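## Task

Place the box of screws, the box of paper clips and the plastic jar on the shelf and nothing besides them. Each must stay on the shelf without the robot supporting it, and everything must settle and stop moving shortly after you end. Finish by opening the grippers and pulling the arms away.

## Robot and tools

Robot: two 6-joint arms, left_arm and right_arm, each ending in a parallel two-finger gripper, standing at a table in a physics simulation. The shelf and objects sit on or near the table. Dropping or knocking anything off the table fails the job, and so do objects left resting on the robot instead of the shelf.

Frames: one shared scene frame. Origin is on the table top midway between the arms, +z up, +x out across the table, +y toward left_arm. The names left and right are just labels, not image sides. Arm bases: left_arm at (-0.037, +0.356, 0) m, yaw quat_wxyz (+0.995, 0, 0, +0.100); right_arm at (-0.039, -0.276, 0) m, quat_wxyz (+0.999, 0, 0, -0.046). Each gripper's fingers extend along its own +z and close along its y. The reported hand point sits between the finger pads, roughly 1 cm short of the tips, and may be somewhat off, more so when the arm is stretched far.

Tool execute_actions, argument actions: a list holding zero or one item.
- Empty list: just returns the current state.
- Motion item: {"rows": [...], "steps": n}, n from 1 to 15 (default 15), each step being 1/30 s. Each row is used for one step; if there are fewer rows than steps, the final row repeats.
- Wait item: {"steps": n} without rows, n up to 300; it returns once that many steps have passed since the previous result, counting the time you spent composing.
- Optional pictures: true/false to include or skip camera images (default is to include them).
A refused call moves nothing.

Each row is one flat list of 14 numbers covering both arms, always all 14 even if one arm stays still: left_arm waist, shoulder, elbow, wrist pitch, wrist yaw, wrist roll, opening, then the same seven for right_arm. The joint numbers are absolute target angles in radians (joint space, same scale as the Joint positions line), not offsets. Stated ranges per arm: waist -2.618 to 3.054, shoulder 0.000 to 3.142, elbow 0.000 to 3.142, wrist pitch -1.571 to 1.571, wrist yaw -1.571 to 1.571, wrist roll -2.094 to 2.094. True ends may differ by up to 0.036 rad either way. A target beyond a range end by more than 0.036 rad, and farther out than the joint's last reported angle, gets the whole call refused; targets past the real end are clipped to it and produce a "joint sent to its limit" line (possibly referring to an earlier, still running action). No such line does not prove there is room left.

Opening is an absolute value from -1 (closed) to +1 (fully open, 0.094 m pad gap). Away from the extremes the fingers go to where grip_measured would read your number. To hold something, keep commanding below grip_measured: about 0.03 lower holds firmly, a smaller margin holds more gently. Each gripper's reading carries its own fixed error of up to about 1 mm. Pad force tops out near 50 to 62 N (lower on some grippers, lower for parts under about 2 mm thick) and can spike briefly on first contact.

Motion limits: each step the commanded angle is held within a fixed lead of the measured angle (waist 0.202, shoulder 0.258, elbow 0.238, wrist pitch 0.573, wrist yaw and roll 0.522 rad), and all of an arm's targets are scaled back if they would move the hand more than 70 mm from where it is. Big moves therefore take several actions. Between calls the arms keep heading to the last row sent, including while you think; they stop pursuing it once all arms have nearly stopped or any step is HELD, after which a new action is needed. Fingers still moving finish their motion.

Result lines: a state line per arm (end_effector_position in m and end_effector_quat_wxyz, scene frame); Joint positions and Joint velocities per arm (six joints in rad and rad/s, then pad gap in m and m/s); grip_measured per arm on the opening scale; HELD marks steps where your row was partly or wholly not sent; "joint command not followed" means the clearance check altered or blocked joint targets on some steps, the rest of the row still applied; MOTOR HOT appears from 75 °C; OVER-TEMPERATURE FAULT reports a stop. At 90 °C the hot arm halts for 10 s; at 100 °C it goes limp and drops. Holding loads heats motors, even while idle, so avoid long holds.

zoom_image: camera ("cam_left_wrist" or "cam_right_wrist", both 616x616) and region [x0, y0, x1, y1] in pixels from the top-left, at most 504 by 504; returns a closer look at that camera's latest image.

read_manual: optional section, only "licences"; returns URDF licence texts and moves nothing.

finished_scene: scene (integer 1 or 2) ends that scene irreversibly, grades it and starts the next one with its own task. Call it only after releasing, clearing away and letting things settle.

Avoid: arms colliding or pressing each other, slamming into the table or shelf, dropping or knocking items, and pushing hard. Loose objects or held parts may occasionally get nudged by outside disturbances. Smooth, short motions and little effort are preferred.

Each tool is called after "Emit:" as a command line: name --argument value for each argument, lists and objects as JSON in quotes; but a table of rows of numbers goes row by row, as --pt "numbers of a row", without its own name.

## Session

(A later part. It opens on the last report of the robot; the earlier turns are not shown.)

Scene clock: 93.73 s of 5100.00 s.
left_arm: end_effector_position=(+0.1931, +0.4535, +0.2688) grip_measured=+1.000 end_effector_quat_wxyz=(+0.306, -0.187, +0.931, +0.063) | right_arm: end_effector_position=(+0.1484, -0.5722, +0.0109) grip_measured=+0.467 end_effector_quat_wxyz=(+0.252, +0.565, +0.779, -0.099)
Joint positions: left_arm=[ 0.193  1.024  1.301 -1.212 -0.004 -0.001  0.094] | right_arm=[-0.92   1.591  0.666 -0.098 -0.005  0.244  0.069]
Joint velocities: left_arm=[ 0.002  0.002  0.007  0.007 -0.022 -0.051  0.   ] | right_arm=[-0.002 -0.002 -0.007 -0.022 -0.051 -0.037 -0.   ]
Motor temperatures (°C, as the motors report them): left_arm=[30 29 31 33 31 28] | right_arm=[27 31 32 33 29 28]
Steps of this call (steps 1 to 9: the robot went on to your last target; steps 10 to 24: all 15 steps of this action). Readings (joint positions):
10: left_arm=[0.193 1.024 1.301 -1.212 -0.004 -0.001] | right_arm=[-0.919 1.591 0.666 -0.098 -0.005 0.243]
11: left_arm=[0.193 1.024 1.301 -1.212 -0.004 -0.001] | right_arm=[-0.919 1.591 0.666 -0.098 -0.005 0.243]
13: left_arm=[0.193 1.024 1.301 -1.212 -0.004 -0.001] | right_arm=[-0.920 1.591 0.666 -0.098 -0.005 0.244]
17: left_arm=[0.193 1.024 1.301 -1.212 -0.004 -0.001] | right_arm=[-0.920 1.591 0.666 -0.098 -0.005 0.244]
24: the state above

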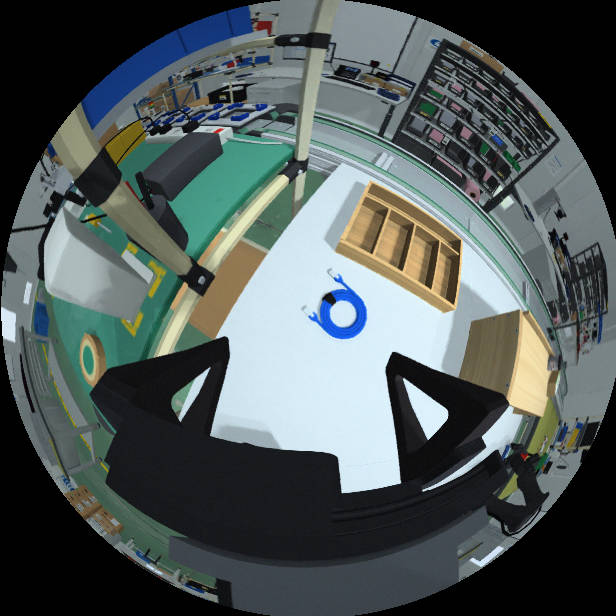

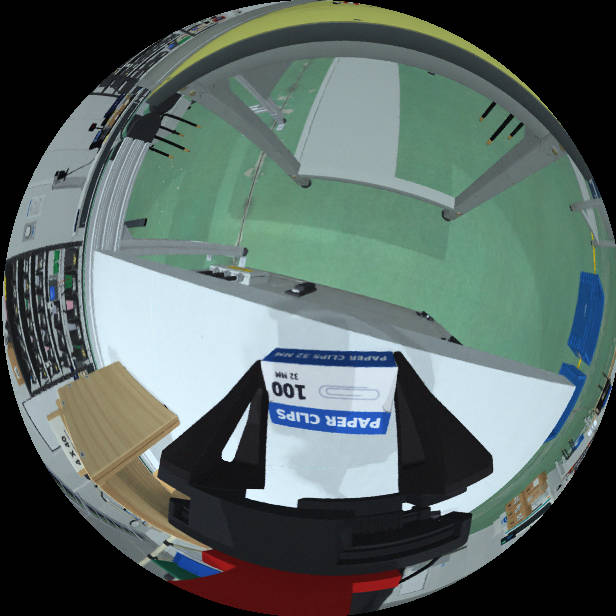

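Emit:
execute_actions --actions '[{"rows":[[0.2,1.0,1.3,-1.2,0,0,1,-0.93,1.4,0.8,-0.4,0,0.25,0.435],[0.2,1.0,1.3,-1.2,0,0,1,-0.93,1.4,0.8,-0.4,0,0.25,0.435],[0.2,1.0,1.3,-1.2,0,0,1,-0.93,1.4,0.8,-0.4,0,0.25,0.435],[0.2,1.0,1.3,-1.2,0,0,1,-0.93,1.2,1.1,-0.9,0,0.25,0.435],[0.2,1.0,1.3,-1.2,0,0,1,-0.93,1.2,1.1,-0.9,0,0.25,0.435],[0.2,1.0,1.3,-1.2,0,0,1,-0.93,0.93,1.41,-1.45,0,0.25,0.435]]}]' --pictures false

Emit:
execute_actions --actions '[{"steps":10}]' --pictures false

Emit:
execute_actions --actions '[{"rows":[[0.2,1.0,1.3,-1.2,0,0,1,0.33,0.93,1.41,-1.45,0,0.25,0.435]]}]' --pictures false

Emit:
execute_actions --actions '[{"steps":10}]' --pictures false

Emit:
execute_actions --actions '[{"rows":[[0.2,1.0,1.3,-1.2,0,0,1,0.33,1.2,1.6,-1.35,0,0.25,0.435],[0.2,1.0,1.3,-1.2,0,0,1,0.33,1.2,1.6,-1.35,0,0.25,0.435],[0.2,1.0,1.3,-1.2,0,0,1,0.33,1.2,1.6,-1.35,0,0.25,0.435],[0.2,1.0,1.3,-1.2,0,0,1,0.33,1.4,1.75,-1.3,0,0.25,0.435],[0.2,1.0,1.3,-1.2,0,0,1,0.33,1.4,1.75,-1.3,0,0.25,0.435],[0.2,1.0,1.3,-1.2,0,0,1,0.33,1.55,1.85,-1.25,0,0.25,0.435],[0.2,1.0,1.3,-1.2,0,0,1,0.33,1.55,1.85,-1.25,0,0.25,0.435],[0.2,1.0,1.3,-1.2,0,0,1,0.33,1.64,1.89,-1.2,0,0.25,0.435],[0.2,1.0,1.3,-1.2,0,0,1,0.33,1.64,1.89,-1.2,0,0.25,0.435],[0.2,1.0,1.3,-1.2,0,0,1,0.33,1.64,1.89,-1.2,0,0.25,0.435],[0.2,1.0,1.3,-1.2,0,0,1,0.33,1.72,1.9,-1.1,0,0.25,0.435]]}]' --pictures false

Emit:
execute_actions --actions '[{"steps":15}]'

Scene clock: 97.03 s of 5100.00 s.
left_arm: end_effector_position=(+0.1931, +0.4535, +0.2688) grip_measured=+1.000 end_effector_quat_wxyz=(+0.306, -0.187, +0.931, +0.063) | right_arm: end_effector_position=(+0.1071, -0.5060, +0.3007) grip_measured=+0.467 end_effector_quat_wxyz=(+0.373, +0.538, +0.742, -0.149)
Joint positions: left_arm=[ 0.193  1.024  1.301 -1.212 -0.004 -0.001  0.094] | right_arm=[-0.92   0.984  1.289 -1.05  -0.005  0.244  0.069]
Joint velocities: left_arm=[-0.007 -0.012 -0.002 -0.037  0.022 -0.051  0.   ] | right_arm=[-0.007 -0.589  1.595 -1.956 -0.022  0.022  0.   ]
Motor temperatures (°C, as the motors report them): left_arm=[30 29 31 33 31 28] | right_arm=[27 31 32 33 29 28]
Steps of this call (steps 1 to 15: the robot went on to your last target; steps 16 to 84: nothing new was sent; steps 85 to 99: all 15 steps of this action). Readings (joint positions):
85: left_arm=[0.193 1.024 1.301 -1.212 -0.004 -0.001] | right_arm=[-0.920 1.571 0.683 -0.153 -0.005 0.244]
86: left_arm=[0.193 1.024 1.301 -1.212 -0.004 -0.001] | right_arm=[-0.920 1.533 0.700 -0.226 -0.005 0.244]
88: left_arm=[0.193 1.024 1.301 -1.212 -0.004 -0.001] | right_arm=[-0.920 1.442 0.754 -0.342 -0.005 0.244]
92: left_arm=[0.193 1.024 1.301 -1.212 -0.004 -0.001] | right_arm=[-0.920 1.246 0.934 -0.614 -0.005 0.244]
99: the state above

Scene clock: 97.37 s of 5100.00 s.
left_arm: end_effector_position=(+0.1931, +0.4535, +0.2688) grip_measured=+1.000 end_effector_quat_wxyz=(+0.306, -0.187, +0.931, +0.063) | right_arm: end_effector_position=(+0.0692, -0.4453, +0.2988) grip_measured=+0.467 end_effector_quat_wxyz=(+0.297, +0.556, +0.767, -0.118)
Joint positions: left_arm=[ 0.193  1.024  1.301 -1.212 -0.004 -0.001  0.094] | right_arm=[-0.92   0.925  1.409 -1.404 -0.005  0.244  0.069]
Joint velocities: left_arm=[-0.002 -0.007  0.002 -0.007  0.037 -0.022  0.   ] | right_arm=[ 0.002  0.051  0.002 -0.33   0.007 -0.066 -0.   ]
Motor temperatures (°C, as the motors report them): left_arm=[30 29 31 33 31 28] | right_arm=[27 31 32 33 29 28]
Steps of this call (steps 1 to 10: the robot went on to your last target). Readings (joint positions):
1: left_arm=[0.193 1.024 1.301 -1.212 -0.004 -0.001] | right_arm=[-0.920 0.963 1.339 -1.115 -0.005 0.244]
2: left_arm=[0.193 1.024 1.301 -1.212 -0.004 -0.001] | right_arm=[-0.920 0.944 1.375 -1.169 -0.005 0.244]
4: left_arm=[0.193 1.024 1.301 -1.212 -0.004 -0.001] | right_arm=[-0.920 0.914 1.407 -1.254 -0.005 0.244]
8: left_arm=[0.193 1.024 1.301 -1.212 -0.004 -0.001] | right_arm=[-0.920 0.918 1.409 -1.375 -0.005 0.244]
10: the state above

Scene clock: 97.87 s of 5100.00 s.
left_arm: end_effector_position=(+0.1931, +0.4535, +0.2688) grip_measured=+1.000 end_effector_quat_wxyz=(+0.306, -0.187, +0.931, +0.063) | right_arm: end_effector_position=(+0.1553, -0.2557, +0.2945) grip_measured=+0.467 end_effector_quat_wxyz=(+0.301, +0.071, +0.949, +0.053)
Joint positions: left_arm=[ 0.193  1.024  1.301 -1.212 -0.004 -0.001  0.094] | right_arm=[ 0.193  0.926  1.409 -1.432 -0.     0.248  0.069]
Joint velocities: left_arm=[ 0.002  0.002  0.002  0.007  0.022 -0.007  0.   ] | right_arm=[ 2.171  0.012 -0.012 -0.037 -0.154 -0.007  0.   ]
Motor temperatures (°C, as the motors report them): left_arm=[30 29 31 33 31 28] | right_arm=[27 31 32 33 29 28]
Steps of this call (steps 1 to 15: all 15 steps of this action). Readings (joint positions):
1: left_arm=[0.193 1.024 1.301 -1.212 -0.004 -0.001] | right_arm=[-0.878 0.926 1.409 -1.413 0.012 0.247]
2: left_arm=[0.193 1.024 1.301 -1.212 -0.004 -0.001] | right_arm=[-0.802 0.926 1.409 -1.419 0.012 0.247]
4: left_arm=[0.193 1.024 1.301 -1.212 -0.004 -0.001] | right_arm=[-0.648 0.926 1.409 -1.425 0.008 0.248]
8: left_arm=[0.193 1.024 1.301 -1.212 -0.004 -0.001] | right_arm=[-0.342 0.926 1.409 -1.430 0.003 0.248]
15: the state above

Scene clock: 98.20 s of 5100.00 s.
left_arm: end_effector_position=(+0.1931, +0.4535, +0.2688) grip_measured=+1.000 end_effector_quat_wxyz=(+0.306, -0.187, +0.931, +0.063) | right_arm: end_effector_position=(+0.1488, -0.2302, +0.2931) grip_measured=+0.467 end_effector_quat_wxyz=(+0.292, +0.009, +0.954, +0.075)
Joint positions: left_arm=[ 0.193  1.024  1.301 -1.212 -0.004 -0.001  0.094] | right_arm=[ 0.32   0.926  1.409 -1.442 -0.01   0.248  0.069]
Joint velocities: left_arm=[-0.012  0.007 -0.007 -0.066 -0.022 -0.051  0.   ] | right_arm=[ 0.027 -0.002  0.002  0.007  0.007 -0.037  0.   ]
Motor temperatures (°C, as the motors report them): left_arm=[30 29 31 33 31 28] | right_arm=[27 31 32 33 29 28]
Steps of this call (steps 1 to 10: the robot went on to your last target). Readings (joint positions):
1: left_arm=[0.193 1.024 1.301 -1.212 -0.004 -0.001] | right_arm=[0.255 0.926 1.409 -1.432 -0.005 0.248]
2: left_arm=[0.193 1.024 1.301 -1.212 -0.004 -0.001] | right_arm=[0.292 0.926 1.409 -1.433 -0.009 0.248]
4: left_arm=[0.193 1.024 1.301 -1.212 -0.004 -0.001] | right_arm=[0.317 0.926 1.409 -1.437 -0.010 0.248]
8: left_arm=[0.193 1.024 1.301 -1.212 -0.004 -0.001] | right_arm=[0.320 0.926 1.409 -1.442 -0.010 0.248]
10: the state above

Scene clock: 98.70 s of 5100.00 s.
left_arm: end_effector_position=(+0.1931, +0.4535, +0.2688) grip_measured=+1.000 end_effector_quat_wxyz=(+0.306, -0.187, +0.931, +0.063) | right_arm: end_effector_position=(+0.3828, -0.1762, +0.2482) grip_measured=+0.467 end_effector_quat_wxyz=(+0.253, +0.009, +0.965, +0.066)
Joint positions: left_arm=[ 0.193  1.024  1.301 -1.212 -0.004 -0.001  0.094] | right_arm=[ 0.32   1.763  1.867 -1.147 -0.01   0.248  0.069]
Joint velocities: left_arm=[-0.012  0.007  0.002 -0.022  0.007 -0.022  0.   ] | right_arm=[-0.007  0.515 -0.007  0.095  0.007 -0.037 -0.001]
Motor temperatures (°C, as the motors report them): left_arm=[30 29 31 33 31 28] | right_arm=[27 31 32 33 29 28]
Steps of this call (steps 1 to 15: all 15 steps of this action). Readings (joint positions):
1: left_arm=[0.193 1.024 1.301 -1.212 -0.004 -0.001] | right_arm=[0.320 0.958 1.442 -1.466 -0.010 0.248]
2: left_arm=[0.193 1.024 1.301 -1.212 -0.004 -0.001] | right_arm=[0.320 1.013 1.499 -1.477 -0.010 0.248]
4: left_arm=[0.193 1.024 1.301 -1.212 -0.004 -0.001] | right_arm=[0.320 1.139 1.594 -1.434 -0.010 0.248]
8: left_arm=[0.193 1.024 1.301 -1.212 -0.004 -0.001] | right_arm=[0.320 1.425 1.784 -1.339 -0.010 0.248]
15: the state above

Scene clock: 99.20 s of 5100.00 s.
left_arm: end_effector_position=(+0.1931, +0.4535, +0.2688) grip_measured=+1.000 end_effector_quat_wxyz=(+0.306, -0.187, +0.931, +0.063) | right_arm: end_effector_position=(+0.3848, -0.1758, +0.2669) grip_measured=+0.467 end_effector_quat_wxyz=(+0.284, +0.009, +0.956, +0.073)
Joint positions: left_arm=[ 0.193  1.024  1.301 -1.212 -0.004 -0.001  0.094] | right_arm=[ 0.32   1.729  1.867 -1.114 -0.01   0.248  0.069]
Joint velocities: left_arm=[-0.002 -0.012  0.007 -0.066  0.007  0.051  0.   ] | right_arm=[-0.012 -0.012 -0.012 -0.022 -0.007 -0.007 -0.001]
Motor temperatures (°C, as the motors report them): left_arm=[30 29 31 33 31 28] | right_arm=[27 31 32 33 29 28]
Steps of this call (steps 1 to 15: the robot went on to your last target). Readings (joint positions):
1: left_arm=[0.193 1.024 1.301 -1.212 -0.004 -0.001] | right_arm=[0.320 1.775 1.867 -1.142 -0.010 0.248]
2: left_arm=[0.193 1.024 1.301 -1.212 -0.004 -0.001] | right_arm=[0.320 1.777 1.867 -1.139 -0.010 0.248]
4: left_arm=[0.193 1.024 1.301 -1.212 -0.004 -0.001] | right_arm=[0.320 1.766 1.867 -1.133 -0.010 0.248]
8: left_arm=[0.193 1.024 1.301 -1.212 -0.004 -0.001] | right_arm=[0.320 1.734 1.867 -1.120 -0.010 0.248]
15: the state above

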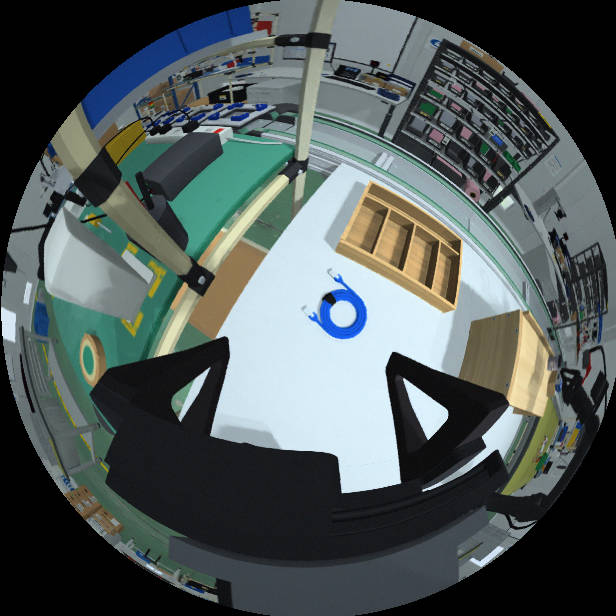

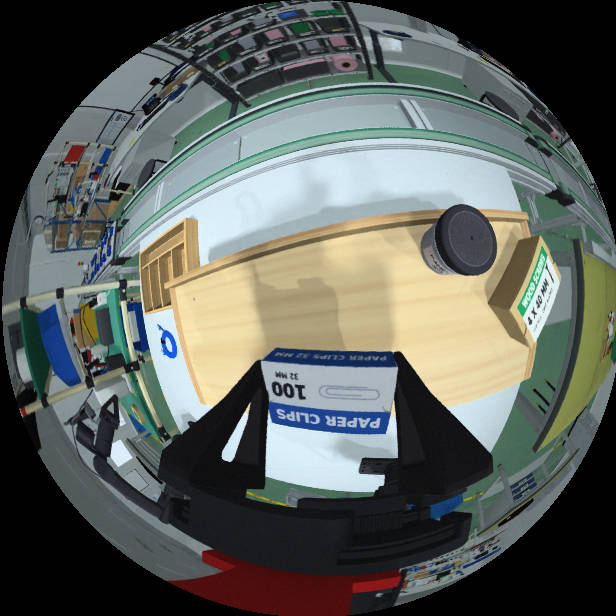

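Emit:
execute_actions --actions '[{"rows":[[0.2,1.0,1.3,-1.2,0,0,1,0.33,1.8,1.98,-1.1,0,0.25,0.435],[0.2,1.0,1.3,-1.2,0,0,1,0.33,1.8,1.98,-1.1,0,0.25,0.435],[0.2,1.0,1.3,-1.2,0,0,1,0.33,1.88,2.06,-1.1,0,0.25,0.435],[0.2,1.0,1.3,-1.2,0,0,1,0.33,1.88,2.06,-1.1,0,0.25,0.435],[0.2,1.0,1.3,-1.2,0,0,1,0.33,1.96,2.14,-1.11,0,0.25,0.435]]}]' --pictures false

Emit:
execute_actions --actions '[{"rows":[[0.2,1.0,1.3,-1.2,0,0,1,0.33,1.95,2.08,-1.07,0,0.25,0.435],[0.2,1.0,1.3,-1.2,0,0,1,0.33,1.95,2.08,-1.07,0,0.25,0.435],[0.2,1.0,1.3,-1.2,0,0,1,0.33,1.95,2.08,-1.07,0,0.25,0.435],[0.2,1.0,1.3,-1.2,0,0,1,0.33,1.94,2.02,-1.02,0,0.25,0.435],[0.2,1.0,1.3,-1.2,0,0,1,0.33,1.94,2.02,-1.02,0,0.25,0.435],[0.2,1.0,1.3,-1.2,0,0,1,0.33,1.94,2.02,-1.02,0,0.25,0.435],[0.2,1.0,1.3,-1.2,0,0,1,0.33,1.93,1.97,-0.97,0,0.25,0.435],[0.2,1.0,1.3,-1.2,0,0,1,0.33,1.93,1.97,-0.97,0,0.25,0.435],[0.2,1.0,1.3,-1.2,0,0,1,0.33,1.93,1.97,-0.97,0,0.25,0.435],[0.2,1.0,1.3,-1.2,0,0,1,0.33,1.93,1.93,-0.93,0,0.25,0.435]]}]'

Scene clock: 101.70 s of 5100.00 s.
left_arm: end_effector_position=(+0.1931, +0.4535, +0.2688) grip_measured=+1.000 end_effector_quat_wxyz=(+0.306, -0.187, +0.931, +0.063) | right_arm: end_effector_position=(+0.4464, -0.1615, +0.2463) grip_measured=+0.467 end_effector_quat_wxyz=(+0.283, +0.009, +0.956, +0.073)
Joint positions: left_arm=[ 0.193  1.024  1.301 -1.212 -0.004 -0.001  0.094] | right_arm=[ 0.32   1.978  2.109 -1.109 -0.01   0.248  0.069]
Joint velocities: left_arm=[-0.002 -0.007 -0.007 -0.037 -0.037  0.037  0.   ] | right_arm=[-0.007 -0.051 -0.007  0.037  0.007 -0.037 -0.001]
Motor temperatures (°C, as the motors report them): left_arm=[30 29 31 33 31 28] | right_arm=[27 32 32 33 29 28]
Steps of this call (steps 1 to 15: the robot went on to your last target; steps 16 to 60: nothing new was sent; steps 61 to 75: all 15 steps of this action). Readings (joint positions):
61: left_arm=[0.193 1.024 1.301 -1.212 -0.004 -0.001] | right_arm=[0.320 1.740 1.886 -1.126 -0.010 0.248]
62: left_arm=[0.193 1.024 1.301 -1.212 -0.004 -0.001] | right_arm=[0.320 1.757 1.913 -1.129 -0.010 0.248]
64: left_arm=[0.193 1.024 1.301 -1.212 -0.004 -0.001] | right_arm=[0.320 1.814 1.993 -1.126 -0.010 0.248]
68: left_arm=[0.193 1.024 1.301 -1.212 -0.004 -0.001] | right_arm=[0.320 1.937 2.108 -1.094 -0.010 0.248]
75: the state above

Scene clock: 102.20 s of 5100.00 s.
left_arm: end_effector_position=(+0.1931, +0.4535, +0.2688) grip_measured=+1.000 end_effector_quat_wxyz=(+0.306, -0.187, +0.931, +0.063) | right_arm: end_effector_position=(+0.4479, -0.1612, +0.2168) grip_measured=+0.467 end_effector_quat_wxyz=(+0.282, +0.009, +0.957, +0.073)
Joint positions: left_arm=[ 0.193  1.024  1.301 -1.212 -0.004 -0.001  0.094] | right_arm=[ 0.32   1.945  1.94  -0.976 -0.01   0.248  0.069]
Joint velocities: left_arm=[-0.002 -0.017  0.012 -0.007 -0.037  0.007  0.   ] | right_arm=[-0.007 -0.012 -0.012  0.066 -0.022  0.007 -0.001]
Motor temperatures (°C, as the motors report them): left_arm=[30 29 31 33 31 28] | right_arm=[27 32 32 33 29 28]
Steps of this call (steps 1 to 15: all 15 steps of this action). Readings (joint positions):
1: left_arm=[0.193 1.024 1.301 -1.212 -0.004 -0.001] | right_arm=[0.320 1.975 2.107 -1.106 -0.010 0.248]
2: left_arm=[0.193 1.024 1.301 -1.212 -0.004 -0.001] | right_arm=[0.320 1.973 2.103 -1.101 -0.010 0.248]
4: left_arm=[0.193 1.024 1.301 -1.212 -0.004 -0.001] | right_arm=[0.320 1.965 2.086 -1.083 -0.010 0.248]
8: left_arm=[0.193 1.024 1.301 -1.212 -0.004 -0.001] | right_arm=[0.320 1.946 2.017 -1.033 -0.010 0.248]
15: the state above

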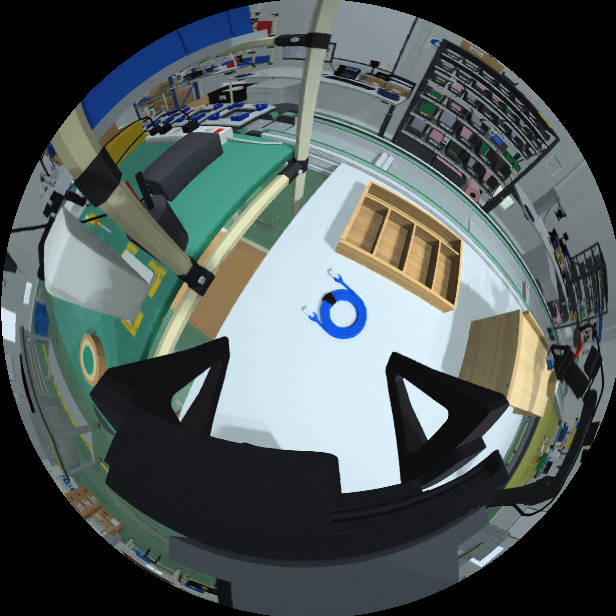

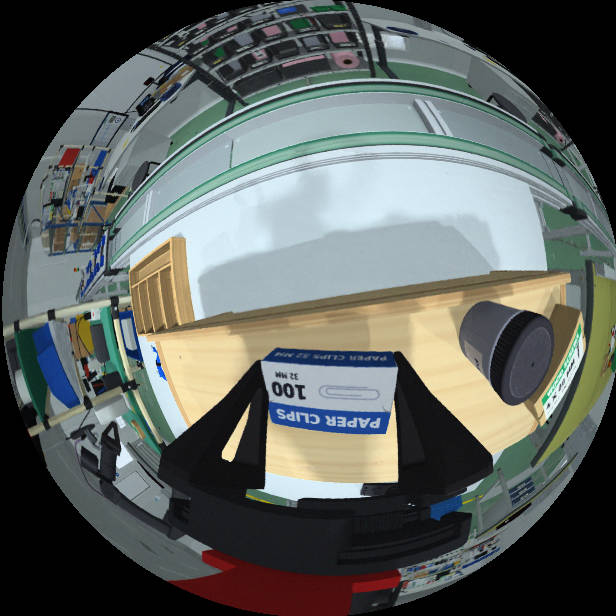

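Lower ~2 cm more, slowly.

Emit:
execute_actions --actions '[{"rows":[[0.2,1.0,1.3,-1.2,0,0,1,0.33,1.93,1.9,-0.9,0,0.25,0.435],[0.2,1.0,1.3,-1.2,0,0,1,0.33,1.93,1.9,-0.9,0,0.25,0.435],[0.2,1.0,1.3,-1.2,0,0,1,0.33,1.93,1.9,-0.9,0,0.25,0.435],[0.2,1.0,1.3,-1.2,0,0,1,0.33,1.93,1.9,-0.9,0,0.25,0.435],[0.2,1.0,1.3,-1.2,0,0,1,0.33,1.93,1.87,-0.87,0,0.25,0.435],[0.2,1.0,1.3,-1.2,0,0,1,0.33,1.93,1.87,-0.87,0,0.25,0.435],[0.2,1.0,1.3,-1.2,0,0,1,0.33,1.93,1.87,-0.87,0,0.25,0.435],[0.2,1.0,1.3,-1.2,0,0,1,0.33,1.93,1.87,-0.87,0,0.25,0.435],[0.2,1.0,1.3,-1.2,0,0,1,0.33,1.93,1.84,-0.84,0,0.25,0.435]]}]'

Scene clock: 103.60 s of 5100.00 s.
left_arm: end_effector_position=(+0.1931, +0.4535, +0.2688) grip_measured=+1.000 end_effector_quat_wxyz=(+0.306, -0.187, +0.931, +0.063) | right_arm: end_effector_position=(+0.4554, -0.1595, +0.1999) grip_measured=+0.467 end_effector_quat_wxyz=(+0.292, +0.009, +0.953, +0.075)
Joint positions: left_arm=[ 0.193  1.024  1.301 -1.212 -0.004 -0.001  0.094] | right_arm=[ 0.32   1.941  1.854 -0.871 -0.01   0.248  0.069]
Joint velocities: left_arm=[ 0.002 -0.007  0.002 -0.007 -0.081 -0.037  0.   ] | right_arm=[-0.007 -0.007 -0.007  0.095 -0.051  0.037 -0.   ]
Motor temperatures (°C, as the motors report them): left_arm=[30 29 31 33 31 28] | right_arm=[27 32 32 33 29 28]
Steps of this call (steps 1 to 27: the robot went on to your last target; steps 28 to 42: all 15 steps of this action). Readings (joint positions):
28: left_arm=[0.193 1.024 1.301 -1.212 -0.004 -0.001] | right_arm=[0.320 1.944 1.936 -0.940 -0.010 0.248]
29: left_arm=[0.193 1.024 1.301 -1.212 -0.004 -0.001] | right_arm=[0.320 1.943 1.930 -0.933 -0.010 0.248]
31: left_arm=[0.193 1.024 1.301 -1.212 -0.004 -0.001] | right_arm=[0.320 1.943 1.922 -0.926 -0.010 0.248]
35: left_arm=[0.193 1.024 1.301 -1.212 -0.004 -0.001] | right_arm=[0.320 1.942 1.890 -0.901 -0.010 0.248]
42: the state above

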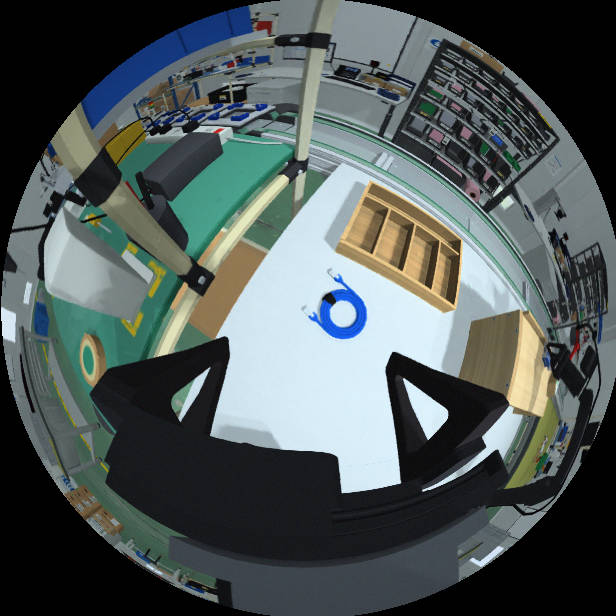

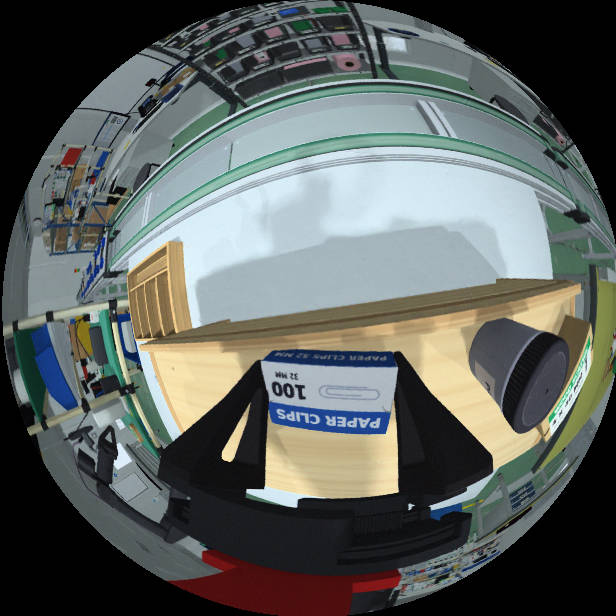

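Near enough (z≈.195). Release and retreat.

Emit:
execute_actions --actions '[{"rows":[[0.2,1.0,1.3,-1.2,0,0,1,0.33,1.93,1.825,-0.83,0,0.25,0.435],[0.2,1.0,1.3,-1.2,0,0,1,0.33,1.93,1.825,-0.83,0,0.25,0.435],[0.2,1.0,1.3,-1.2,0,0,1,0.33,1.93,1.825,-0.83,0,0.25,0.435],[0.2,1.0,1.3,-1.2,0,0,1,0.33,1.93,1.825,-0.83,0,0.25,0.435],[0.2,1.0,1.3,-1.2,0,0,1,0.33,1.93,1.825,-0.83,0,0.25,0.435],[0.2,1.0,1.3,-1.2,0,0,1,0.33,1.93,1.825,-0.83,0,0.25,0.75]]}]' --pictures false

Emit:
execute_actions --actions '[{"rows":[[0.2,1.0,1.3,-1.2,0,0,1,0.33,1.8,1.85,-0.95,0,0.25,0.75],[0.2,1.0,1.3,-1.2,0,0,1,0.33,1.8,1.85,-0.95,0,0.25,0.75],[0.2,1.0,1.3,-1.2,0,0,1,0.33,1.8,1.85,-0.95,0,0.25,0.75],[0.2,1.0,1.3,-1.2,0,0,1,0.33,1.6,1.8,-1.0,0,0.25,0.75],[0.2,1.0,1.3,-1.2,0,0,1,0.33,1.6,1.8,-1.0,0,0.25,0.75],[0.2,1.0,1.3,-1.2,0,0,1,0.33,1.0,1.4,-1.2,0,0,1]]}]' --pictures false

Emit:
execute_actions --actions '[{"steps":20}]'

Scene clock: 105.67 s of 5100.00 s.
left_arm: end_effector_position=(+0.1931, +0.4535, +0.2688) grip_measured=+1.000 end_effector_quat_wxyz=(+0.306, -0.187, +0.931, +0.063) | right_arm: end_effector_position=(+0.4591, -0.1586, +0.1991) grip_measured=+0.748 end_effector_quat_wxyz=(+0.300, +0.009, +0.951, +0.077)
Joint positions: left_arm=[ 0.193  1.024  1.301 -1.212 -0.004 -0.001  0.094] | right_arm=[ 0.32   1.941  1.841 -0.842 -0.01   0.248  0.082]
Joint velocities: left_arm=[-0.012  0.007 -0.022 -0.051  0.007 -0.022  0.   ] | right_arm=[-0.032 -0.007 -0.012 -0.066 -0.037  0.022  0.001]
Motor temperatures (°C, as the motors report them): left_arm=[30 29 31 33 31 28] | right_arm=[27 33 32 33 29 28]
Steps of this call (steps 1 to 15: the robot went on to your last target; steps 16 to 47: nothing new was sent; steps 48 to 62: all 15 steps of this action). Readings (joint positions):
48: left_arm=[0.193 1.024 1.301 -1.212 -0.004 -0.001] | right_arm=[0.320 1.941 1.852 -0.865 -0.010 0.248]
49: left_arm=[0.193 1.024 1.301 -1.212 -0.004 -0.001] | right_arm=[0.320 1.941 1.849 -0.863 -0.010 0.248]
51: left_arm=[0.193 1.024 1.301 -1.212 -0.004 -0.001] | right_arm=[0.320 1.941 1.845 -0.860 -0.010 0.248]
55: left_arm=[0.193 1.024 1.301 -1.212 -0.004 -0.001] | right_arm=[0.320 1.941 1.841 -0.853 -0.010 0.248]
62: the state above

Scene clock: 106.17 s of 5100.00 s.
left_arm: end_effector_position=(+0.1931, +0.4535, +0.2688) grip_measured=+1.000 end_effector_quat_wxyz=(+0.306, -0.187, +0.931, +0.063) | right_arm: end_effector_position=(+0.2425, -0.2086, +0.2972) grip_measured=+1.000 end_effector_quat_wxyz=(+0.346, -0.080, +0.933, +0.054)
Joint positions: left_arm=[ 0.193  1.024  1.301 -1.212 -0.004 -0.001  0.094] | right_arm=[ 0.32   1.132  1.42  -1.141 -0.01   0.058  0.094]
Joint velocities: left_arm=[ 0.002 -0.002 -0.002 -0.037 -0.11   0.051  0.   ] | right_arm=[-0.007 -1.99  -0.212 -0.549 -0.022 -0.315  0.   ]
Motor temperatures (°C, as the motors report them): left_arm=[30 29 31 33 31 28] | right_arm=[27 33 32 33 29 28]
Steps of this call (steps 1 to 15: all 15 steps of this action). Readings (joint positions):
1: left_arm=[0.193 1.024 1.301 -1.212 -0.004 -0.001] | right_arm=[0.320 1.929 1.840 -0.851 -0.010 0.248]
2: left_arm=[0.193 1.024 1.301 -1.212 -0.004 -0.001] | right_arm=[0.320 1.913 1.837 -0.876 -0.010 0.248]
4: left_arm=[0.193 1.024 1.301 -1.212 -0.004 -0.001] | right_arm=[0.320 1.856 1.830 -0.907 -0.010 0.248]
8: left_arm=[0.193 1.024 1.301 -1.212 -0.004 -0.001] | right_arm=[0.320 1.626 1.696 -0.966 -0.010 0.171]
15: the state above

Scene clock: 106.83 s of 5100.00 s.
left_arm: end_effector_position=(+0.1931, +0.4535, +0.2688) grip_measured=+1.000 end_effector_quat_wxyz=(+0.306, -0.187, +0.931, +0.063) | right_arm: end_effector_position=(+0.2101, -0.2161, +0.3217) grip_measured=+1.000 end_effector_quat_wxyz=(+0.386, -0.101, +0.916, +0.051)
Joint positions: left_arm=[ 0.193  1.024  1.301 -1.212 -0.004 -0.001  0.094] | right_arm=[ 0.32   1.002  1.418 -1.187 -0.01   0.011  0.094]
Joint velocities: left_arm=[ 0.002 -0.007 -0.012 -0.051 -0.037  0.007  0.   ] | right_arm=[-0.012 -0.002 -0.002  0.051  0.022 -0.022  0.   ]
Motor temperatures (°C, as the motors report them): left_arm=[30 29 31 33 31 28] | right_arm=[27 33 32 33 29 28]
Steps of this call (steps 1 to 20: the robot went on to your last target). Readings (joint positions):
1: left_arm=[0.193 1.024 1.301 -1.212 -0.004 -0.001] | right_arm=[0.320 1.070 1.418 -1.158 -0.010 0.049]
2: left_arm=[0.193 1.024 1.301 -1.212 -0.004 -0.001] | right_arm=[0.320 1.019 1.418 -1.163 -0.010 0.041]
4: left_arm=[0.193 1.024 1.301 -1.212 -0.004 -0.001] | right_arm=[0.320 0.962 1.418 -1.168 -0.010 0.030]
8: left_arm=[0.193 1.024 1.301 -1.212 -0.004 -0.001] | right_arm=[0.320 0.979 1.418 -1.181 -0.010 0.019]
20: the state above

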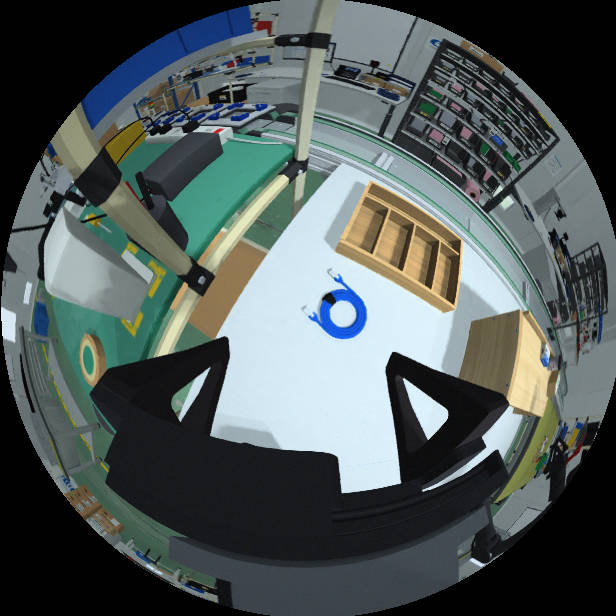

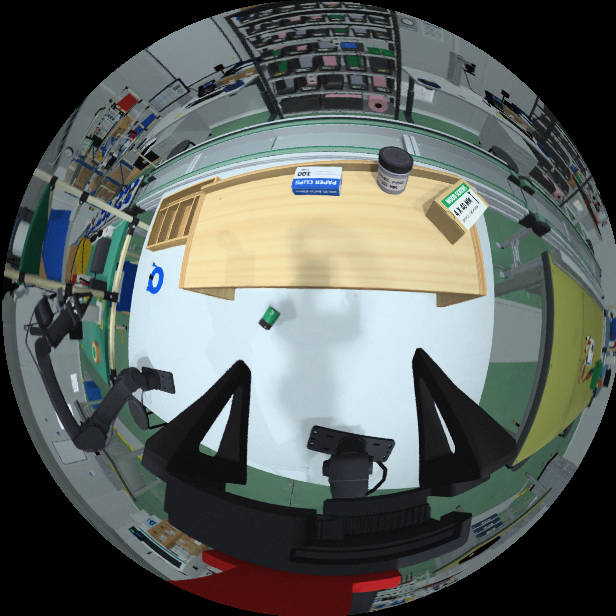

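Emit:
zoom_image --camera "cam_right_wrist" --region '[360,130,520,270]'

Region (360, 130, 520, 270) of cam_right_wrist's 616x616 image, scaled by 3.150, with more detail than that image has; it fills the top 441 rows of this view, and the rest is white.

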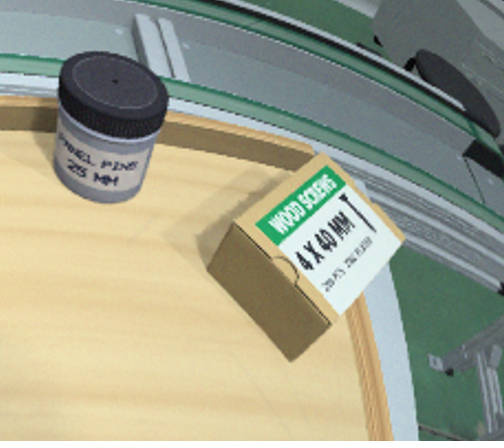

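Fine.

Emit:
finished_scene --scene 1

The scene is finished: the task was done.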